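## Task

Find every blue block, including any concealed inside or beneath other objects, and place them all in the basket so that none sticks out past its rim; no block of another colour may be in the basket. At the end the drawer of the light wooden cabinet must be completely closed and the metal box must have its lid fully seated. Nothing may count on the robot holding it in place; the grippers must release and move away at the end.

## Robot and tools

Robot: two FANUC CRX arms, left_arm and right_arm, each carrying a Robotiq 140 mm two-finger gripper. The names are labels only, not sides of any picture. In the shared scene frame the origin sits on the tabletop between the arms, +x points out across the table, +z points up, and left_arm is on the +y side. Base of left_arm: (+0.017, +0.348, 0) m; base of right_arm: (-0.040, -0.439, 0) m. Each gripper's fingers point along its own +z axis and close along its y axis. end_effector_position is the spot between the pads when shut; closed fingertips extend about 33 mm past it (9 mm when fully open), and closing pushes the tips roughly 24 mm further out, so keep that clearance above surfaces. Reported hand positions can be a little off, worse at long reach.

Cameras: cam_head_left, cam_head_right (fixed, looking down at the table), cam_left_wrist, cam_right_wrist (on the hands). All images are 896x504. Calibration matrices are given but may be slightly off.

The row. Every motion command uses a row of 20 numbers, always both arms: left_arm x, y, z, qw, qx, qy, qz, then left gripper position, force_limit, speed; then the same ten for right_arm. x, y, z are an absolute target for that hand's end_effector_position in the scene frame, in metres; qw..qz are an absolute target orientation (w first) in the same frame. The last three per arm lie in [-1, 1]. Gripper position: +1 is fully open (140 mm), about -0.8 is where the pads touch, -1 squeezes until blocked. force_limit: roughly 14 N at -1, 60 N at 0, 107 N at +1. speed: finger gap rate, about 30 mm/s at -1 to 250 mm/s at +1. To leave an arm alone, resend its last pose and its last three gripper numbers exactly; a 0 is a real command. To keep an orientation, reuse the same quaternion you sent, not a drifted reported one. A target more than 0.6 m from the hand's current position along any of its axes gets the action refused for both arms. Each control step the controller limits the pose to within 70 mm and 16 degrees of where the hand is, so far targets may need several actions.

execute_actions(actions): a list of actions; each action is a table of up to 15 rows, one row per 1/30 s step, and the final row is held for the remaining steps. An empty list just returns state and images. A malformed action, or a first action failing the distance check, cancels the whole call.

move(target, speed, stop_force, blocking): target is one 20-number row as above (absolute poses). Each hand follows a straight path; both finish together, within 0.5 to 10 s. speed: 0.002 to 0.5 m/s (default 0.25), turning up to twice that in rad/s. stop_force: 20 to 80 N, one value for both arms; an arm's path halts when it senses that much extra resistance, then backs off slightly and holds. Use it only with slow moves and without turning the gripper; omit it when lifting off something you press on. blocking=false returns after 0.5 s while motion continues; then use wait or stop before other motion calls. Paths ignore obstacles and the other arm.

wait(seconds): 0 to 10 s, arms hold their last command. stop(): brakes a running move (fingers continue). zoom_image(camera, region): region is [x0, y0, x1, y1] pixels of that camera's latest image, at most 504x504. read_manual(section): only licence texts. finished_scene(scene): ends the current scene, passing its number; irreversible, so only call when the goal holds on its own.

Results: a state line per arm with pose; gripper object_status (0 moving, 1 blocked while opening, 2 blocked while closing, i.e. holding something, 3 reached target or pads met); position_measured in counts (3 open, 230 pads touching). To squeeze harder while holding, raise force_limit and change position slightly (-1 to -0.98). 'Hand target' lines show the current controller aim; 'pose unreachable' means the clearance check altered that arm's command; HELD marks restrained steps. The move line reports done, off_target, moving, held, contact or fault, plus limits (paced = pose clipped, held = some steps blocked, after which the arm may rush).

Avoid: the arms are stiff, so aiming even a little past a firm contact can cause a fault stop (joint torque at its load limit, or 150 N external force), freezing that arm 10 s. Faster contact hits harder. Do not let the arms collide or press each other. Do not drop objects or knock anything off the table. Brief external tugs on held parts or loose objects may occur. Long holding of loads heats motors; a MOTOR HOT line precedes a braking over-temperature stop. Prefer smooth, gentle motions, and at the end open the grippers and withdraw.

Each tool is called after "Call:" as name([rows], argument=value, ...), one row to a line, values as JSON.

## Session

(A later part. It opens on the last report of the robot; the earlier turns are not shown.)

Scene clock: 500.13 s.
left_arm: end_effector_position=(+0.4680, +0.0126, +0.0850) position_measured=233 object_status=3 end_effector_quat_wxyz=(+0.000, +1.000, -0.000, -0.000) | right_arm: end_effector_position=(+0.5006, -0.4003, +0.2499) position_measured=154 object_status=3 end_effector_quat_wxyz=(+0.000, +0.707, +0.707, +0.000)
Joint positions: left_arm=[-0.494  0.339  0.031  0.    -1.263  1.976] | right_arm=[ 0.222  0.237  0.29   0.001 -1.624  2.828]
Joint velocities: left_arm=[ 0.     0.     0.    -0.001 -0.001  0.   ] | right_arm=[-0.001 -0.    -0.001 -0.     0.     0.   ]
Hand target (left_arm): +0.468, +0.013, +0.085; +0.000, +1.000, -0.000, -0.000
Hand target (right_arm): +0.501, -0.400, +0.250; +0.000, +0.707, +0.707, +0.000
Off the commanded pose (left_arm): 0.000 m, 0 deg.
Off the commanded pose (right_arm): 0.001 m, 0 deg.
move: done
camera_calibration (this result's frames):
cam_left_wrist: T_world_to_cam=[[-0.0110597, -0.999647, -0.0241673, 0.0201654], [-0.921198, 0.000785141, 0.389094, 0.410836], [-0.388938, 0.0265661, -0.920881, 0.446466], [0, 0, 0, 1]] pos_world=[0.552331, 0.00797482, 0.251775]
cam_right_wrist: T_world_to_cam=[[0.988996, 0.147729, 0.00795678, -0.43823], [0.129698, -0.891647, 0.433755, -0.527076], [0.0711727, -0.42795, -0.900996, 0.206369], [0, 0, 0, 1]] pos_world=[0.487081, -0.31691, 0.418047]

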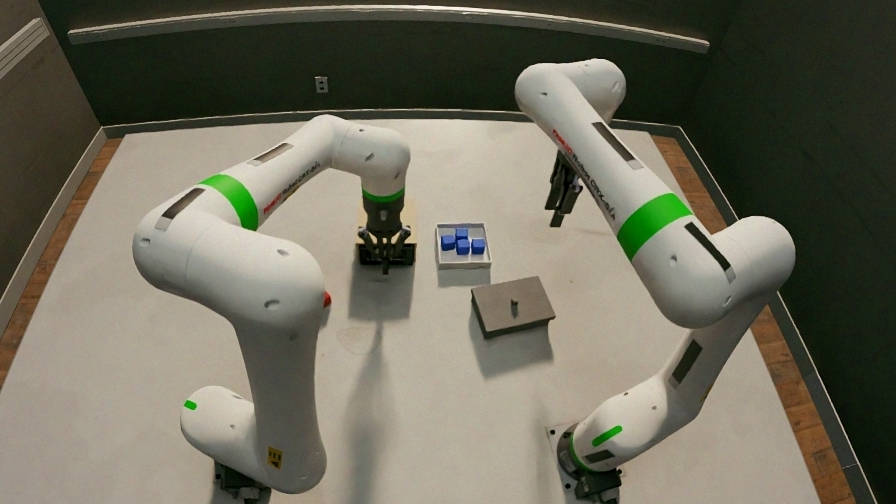

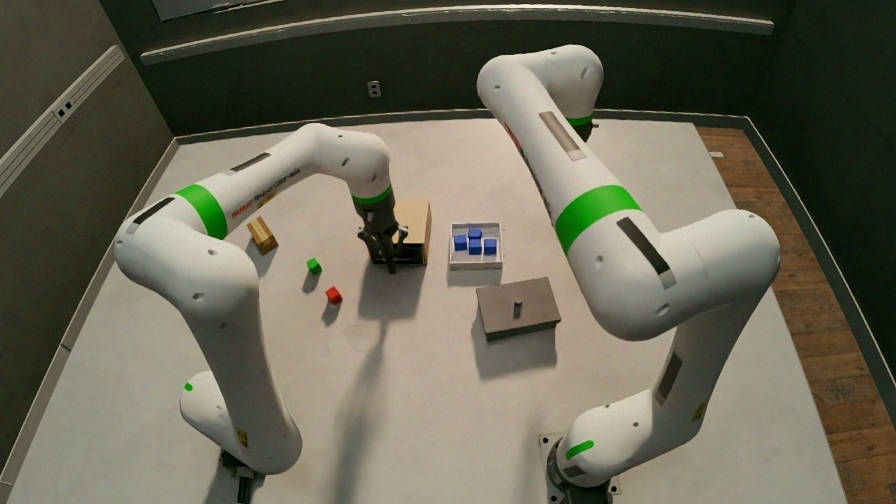

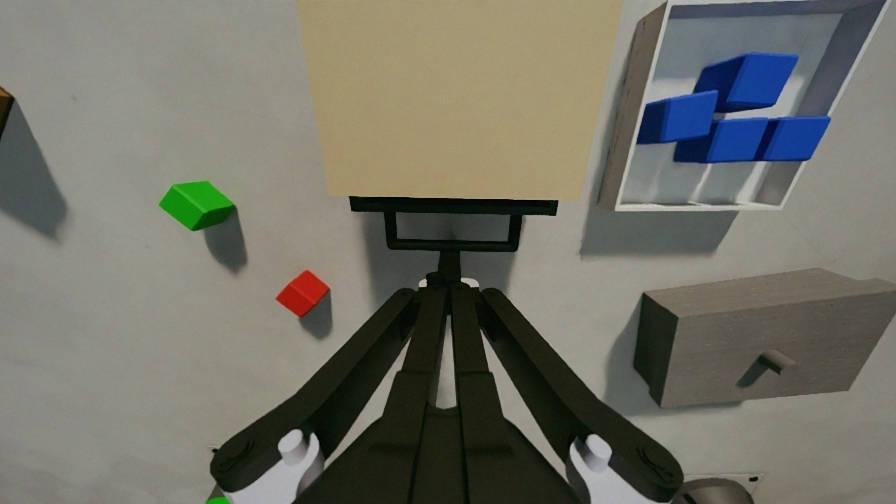

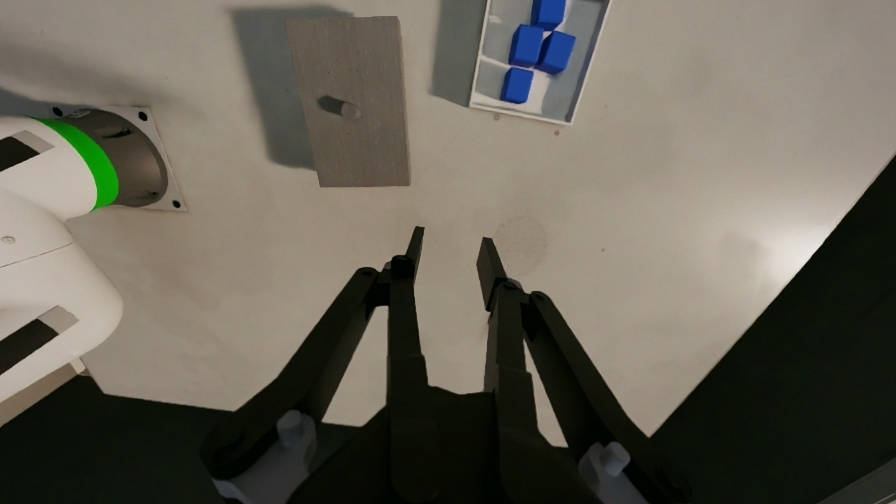

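Still ~1 cm+ to go.

Call:
move(target=[0.486,0.0125,0.085,0,1,0,0,-1,0,0, 0.50,-0.40,0.25,0,0.7071,0.7071,0,-0.2,0,0], speed=0.012, stop_force=20)

Scene clock: 506.93 s.
left_arm: end_effector_position=(+0.4860, +0.0125, +0.0850) position_measured=233 object_status=3 end_effector_quat_wxyz=(+0.000, +1.000, -0.000, +0.000) | right_arm: end_effector_position=(+0.5000, -0.4000, +0.2500) position_measured=154 object_status=3 end_effector_quat_wxyz=(-0.000, +0.707, +0.707, -0.000)
Joint positions: left_arm=[-0.481  0.374  0.079  0.    -1.276  1.964] | right_arm=[ 0.222  0.236  0.289 -0.    -1.624  2.828]
Joint velocities: left_arm=[-0. -0.  0.  0.  0. -0.] | right_arm=[ 0.001  0.001  0.    -0.    -0.001 -0.   ]
Hand target (left_arm): +0.486, +0.013, +0.085; +0.000, +1.000, -0.000, +0.000
Hand target (right_arm): +0.500, -0.400, +0.250; -0.000, +0.707, +0.707, -0.000
Off the commanded pose (left_arm): 0.000 m, 0 deg.
Off the commanded pose (right_arm): 0.000 m, 0 deg.
move: done
camera_calibration (this result's frames):
cam_left_wrist: T_world_to_cam=[[-0.0110104, -0.999641, -0.0244463, 0.0203048], [-0.921203, 0.000631352, 0.389083, 0.427451], [-0.388928, 0.026804, -0.920878, 0.453433], [0, 0, 0, 1]] pos_world=[0.570345, 0.00787388, 0.251739]
cam_right_wrist: T_world_to_cam=[[0.989009, 0.147659, 0.00758042, -0.437606], [0.129831, -0.891842, 0.433314, -0.526793], [0.0707435, -0.427568, -0.901211, 0.207015], [0, 0, 0, 1]] pos_world=[0.486545, -0.316687, 0.418148]

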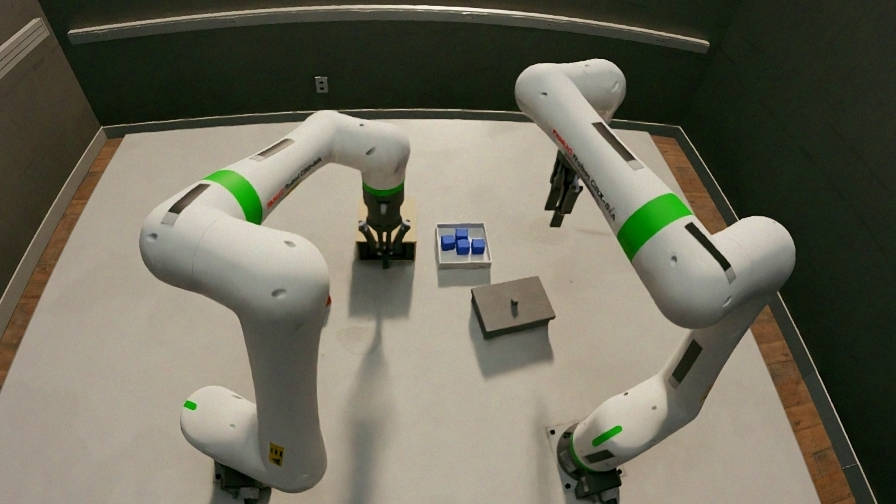

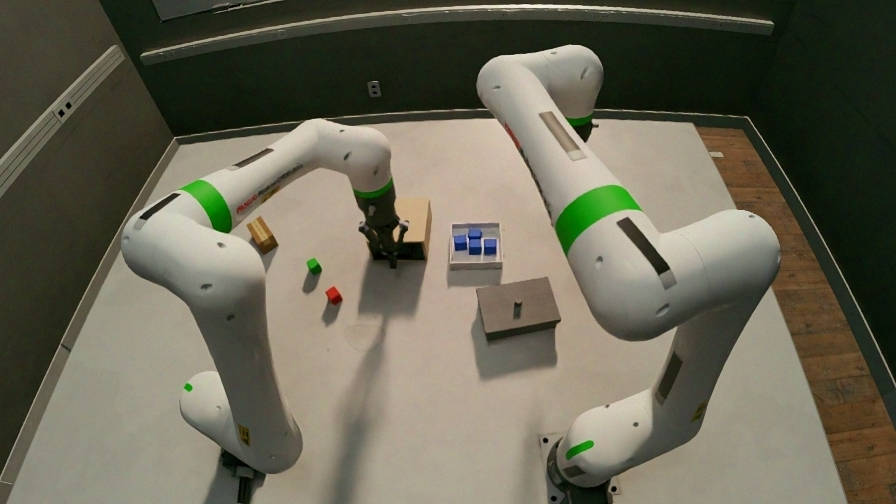

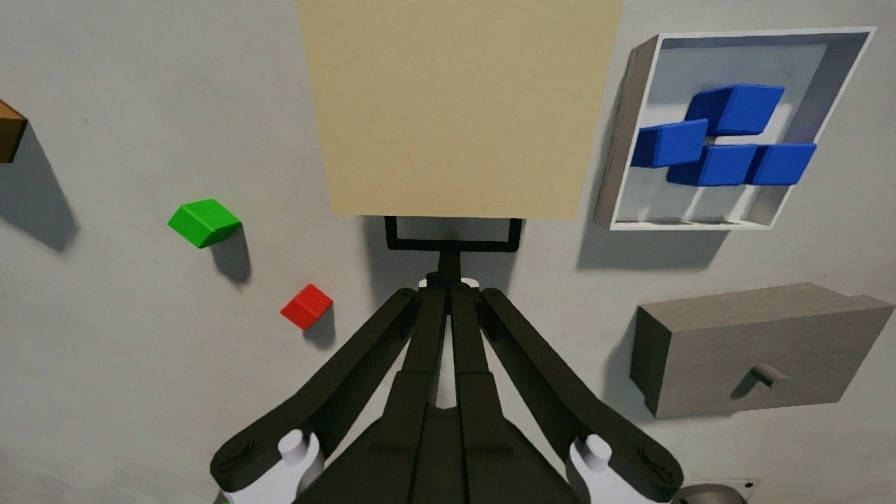

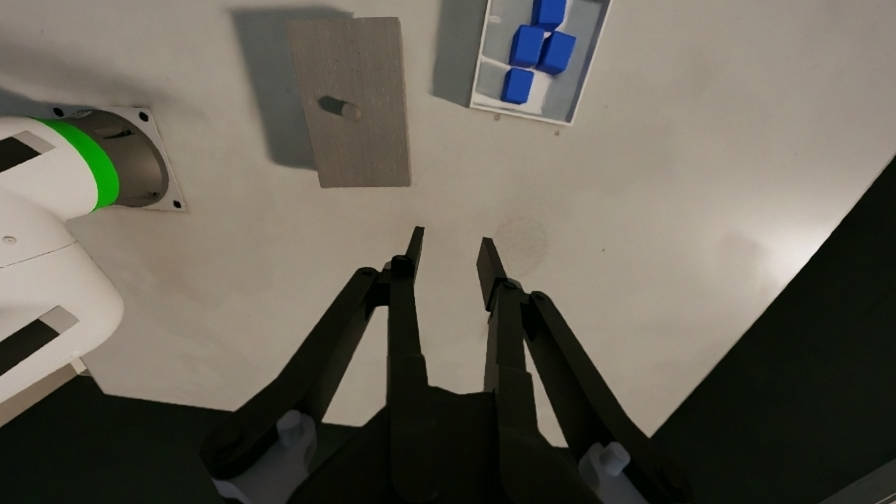

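Call:
move(target=[0.40,0.10,0.22,0,1,0,0,-1,0,0, 0.50,-0.40,0.25,0,0.7071,0.7071,0,-0.2,0,0], speed=0.15)

Scene clock: 514.27 s.
left_arm: end_effector_position=(+0.3998, +0.0997, +0.2199) position_measured=233 object_status=3 end_effector_quat_wxyz=(+0.000, +1.000, -0.000, -0.000) | right_arm: end_effector_position=(+0.5000, -0.4000, +0.2500) position_measured=154 object_status=3 end_effector_quat_wxyz=(-0.000, +0.707, +0.707, -0.000)
Joint positions: left_arm=[-0.374  0.017 -0.026  0.    -1.528  1.856] | right_arm=[ 0.222  0.236  0.289 -0.    -1.624  2.828]
Joint velocities: left_arm=[ 0.    -0.001  0.001  0.     0.001 -0.002] | right_arm=[ 0.    -0.     0.    -0.    -0.001 -0.001]
Hand target (left_arm): +0.400, +0.100, +0.220; +0.000, +1.000, -0.000, +0.000
Hand target (right_arm): +0.500, -0.400, +0.250; +0.000, +0.707, +0.707, +0.000
Off the commanded pose (left_arm): 0.000 m, 0 deg.
Off the commanded pose (right_arm): 0.000 m, 0 deg.
move: done
camera_calibration (this result's frames):
cam_left_wrist: T_world_to_cam=[[-0.0113438, -0.999644, -0.0241629, 0.109888], [-0.921164, 0.00104628, 0.389173, 0.295433], [-0.389009, 0.0266727, -0.920848, 0.541807], [0, 0, 0, 1]] pos_world=[0.484157, 0.0950887, 0.386602]
cam_right_wrist: T_world_to_cam=[[0.989009, 0.14766, 0.00758059, -0.437605], [0.129832, -0.891842, 0.433314, -0.526791], [0.0707439, -0.427568, -0.901211, 0.207015], [0, 0, 0, 1]] pos_world=[0.486545, -0.316685, 0.418148]

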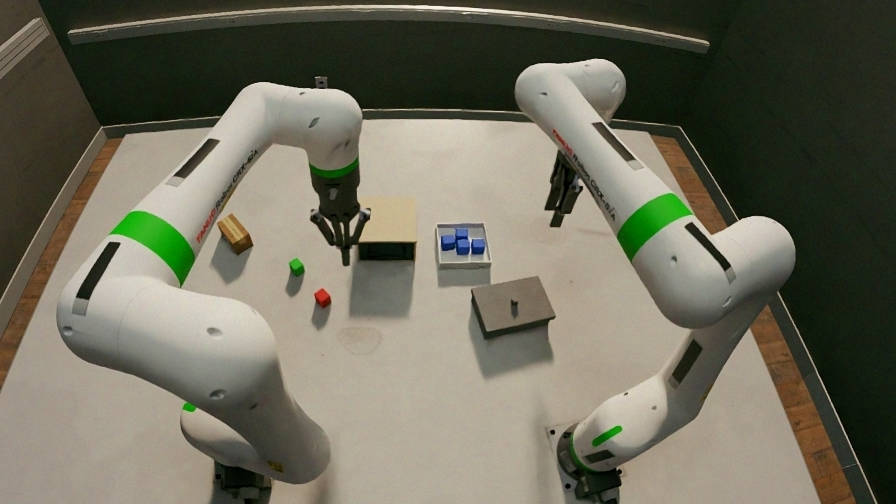

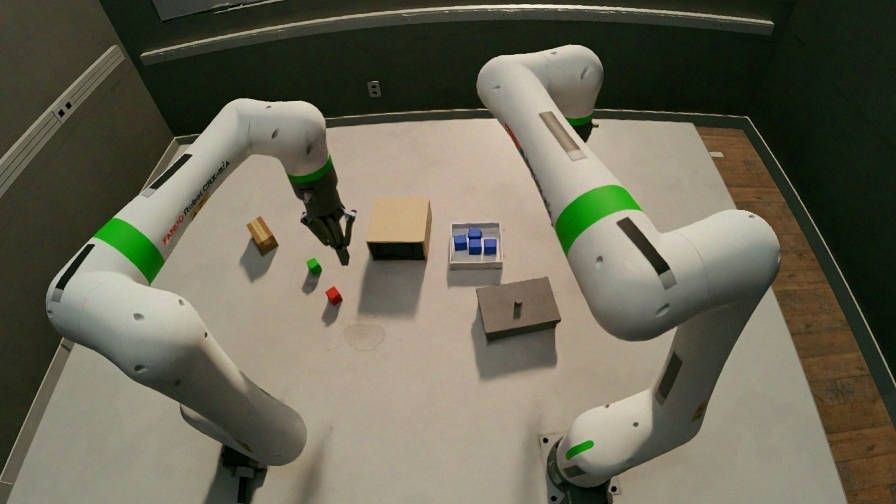

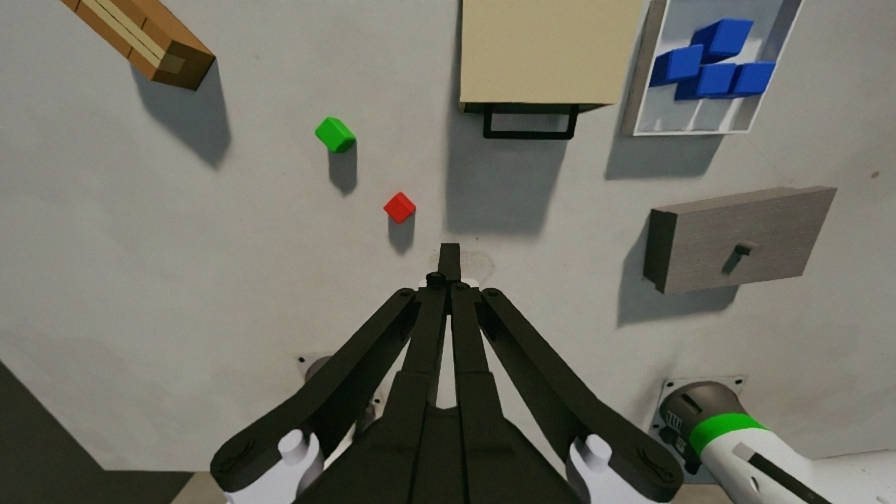

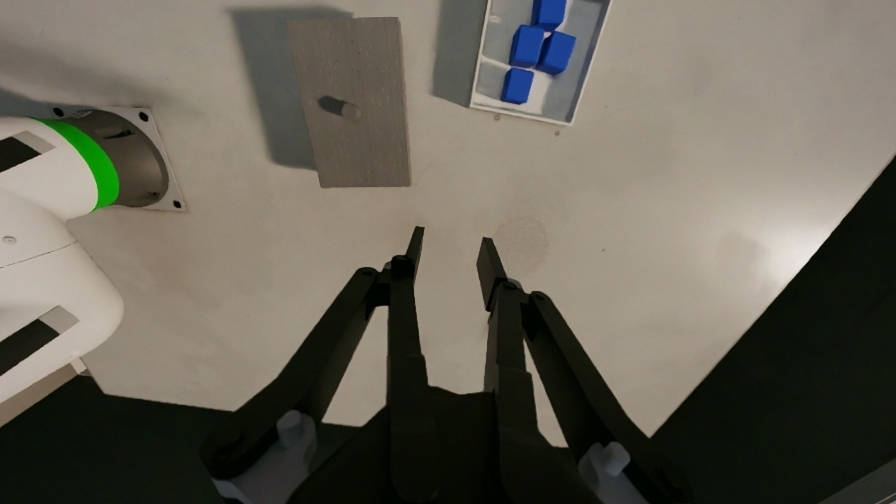

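Call:
finished_scene(scene=1)

The scene is finished: the task was done.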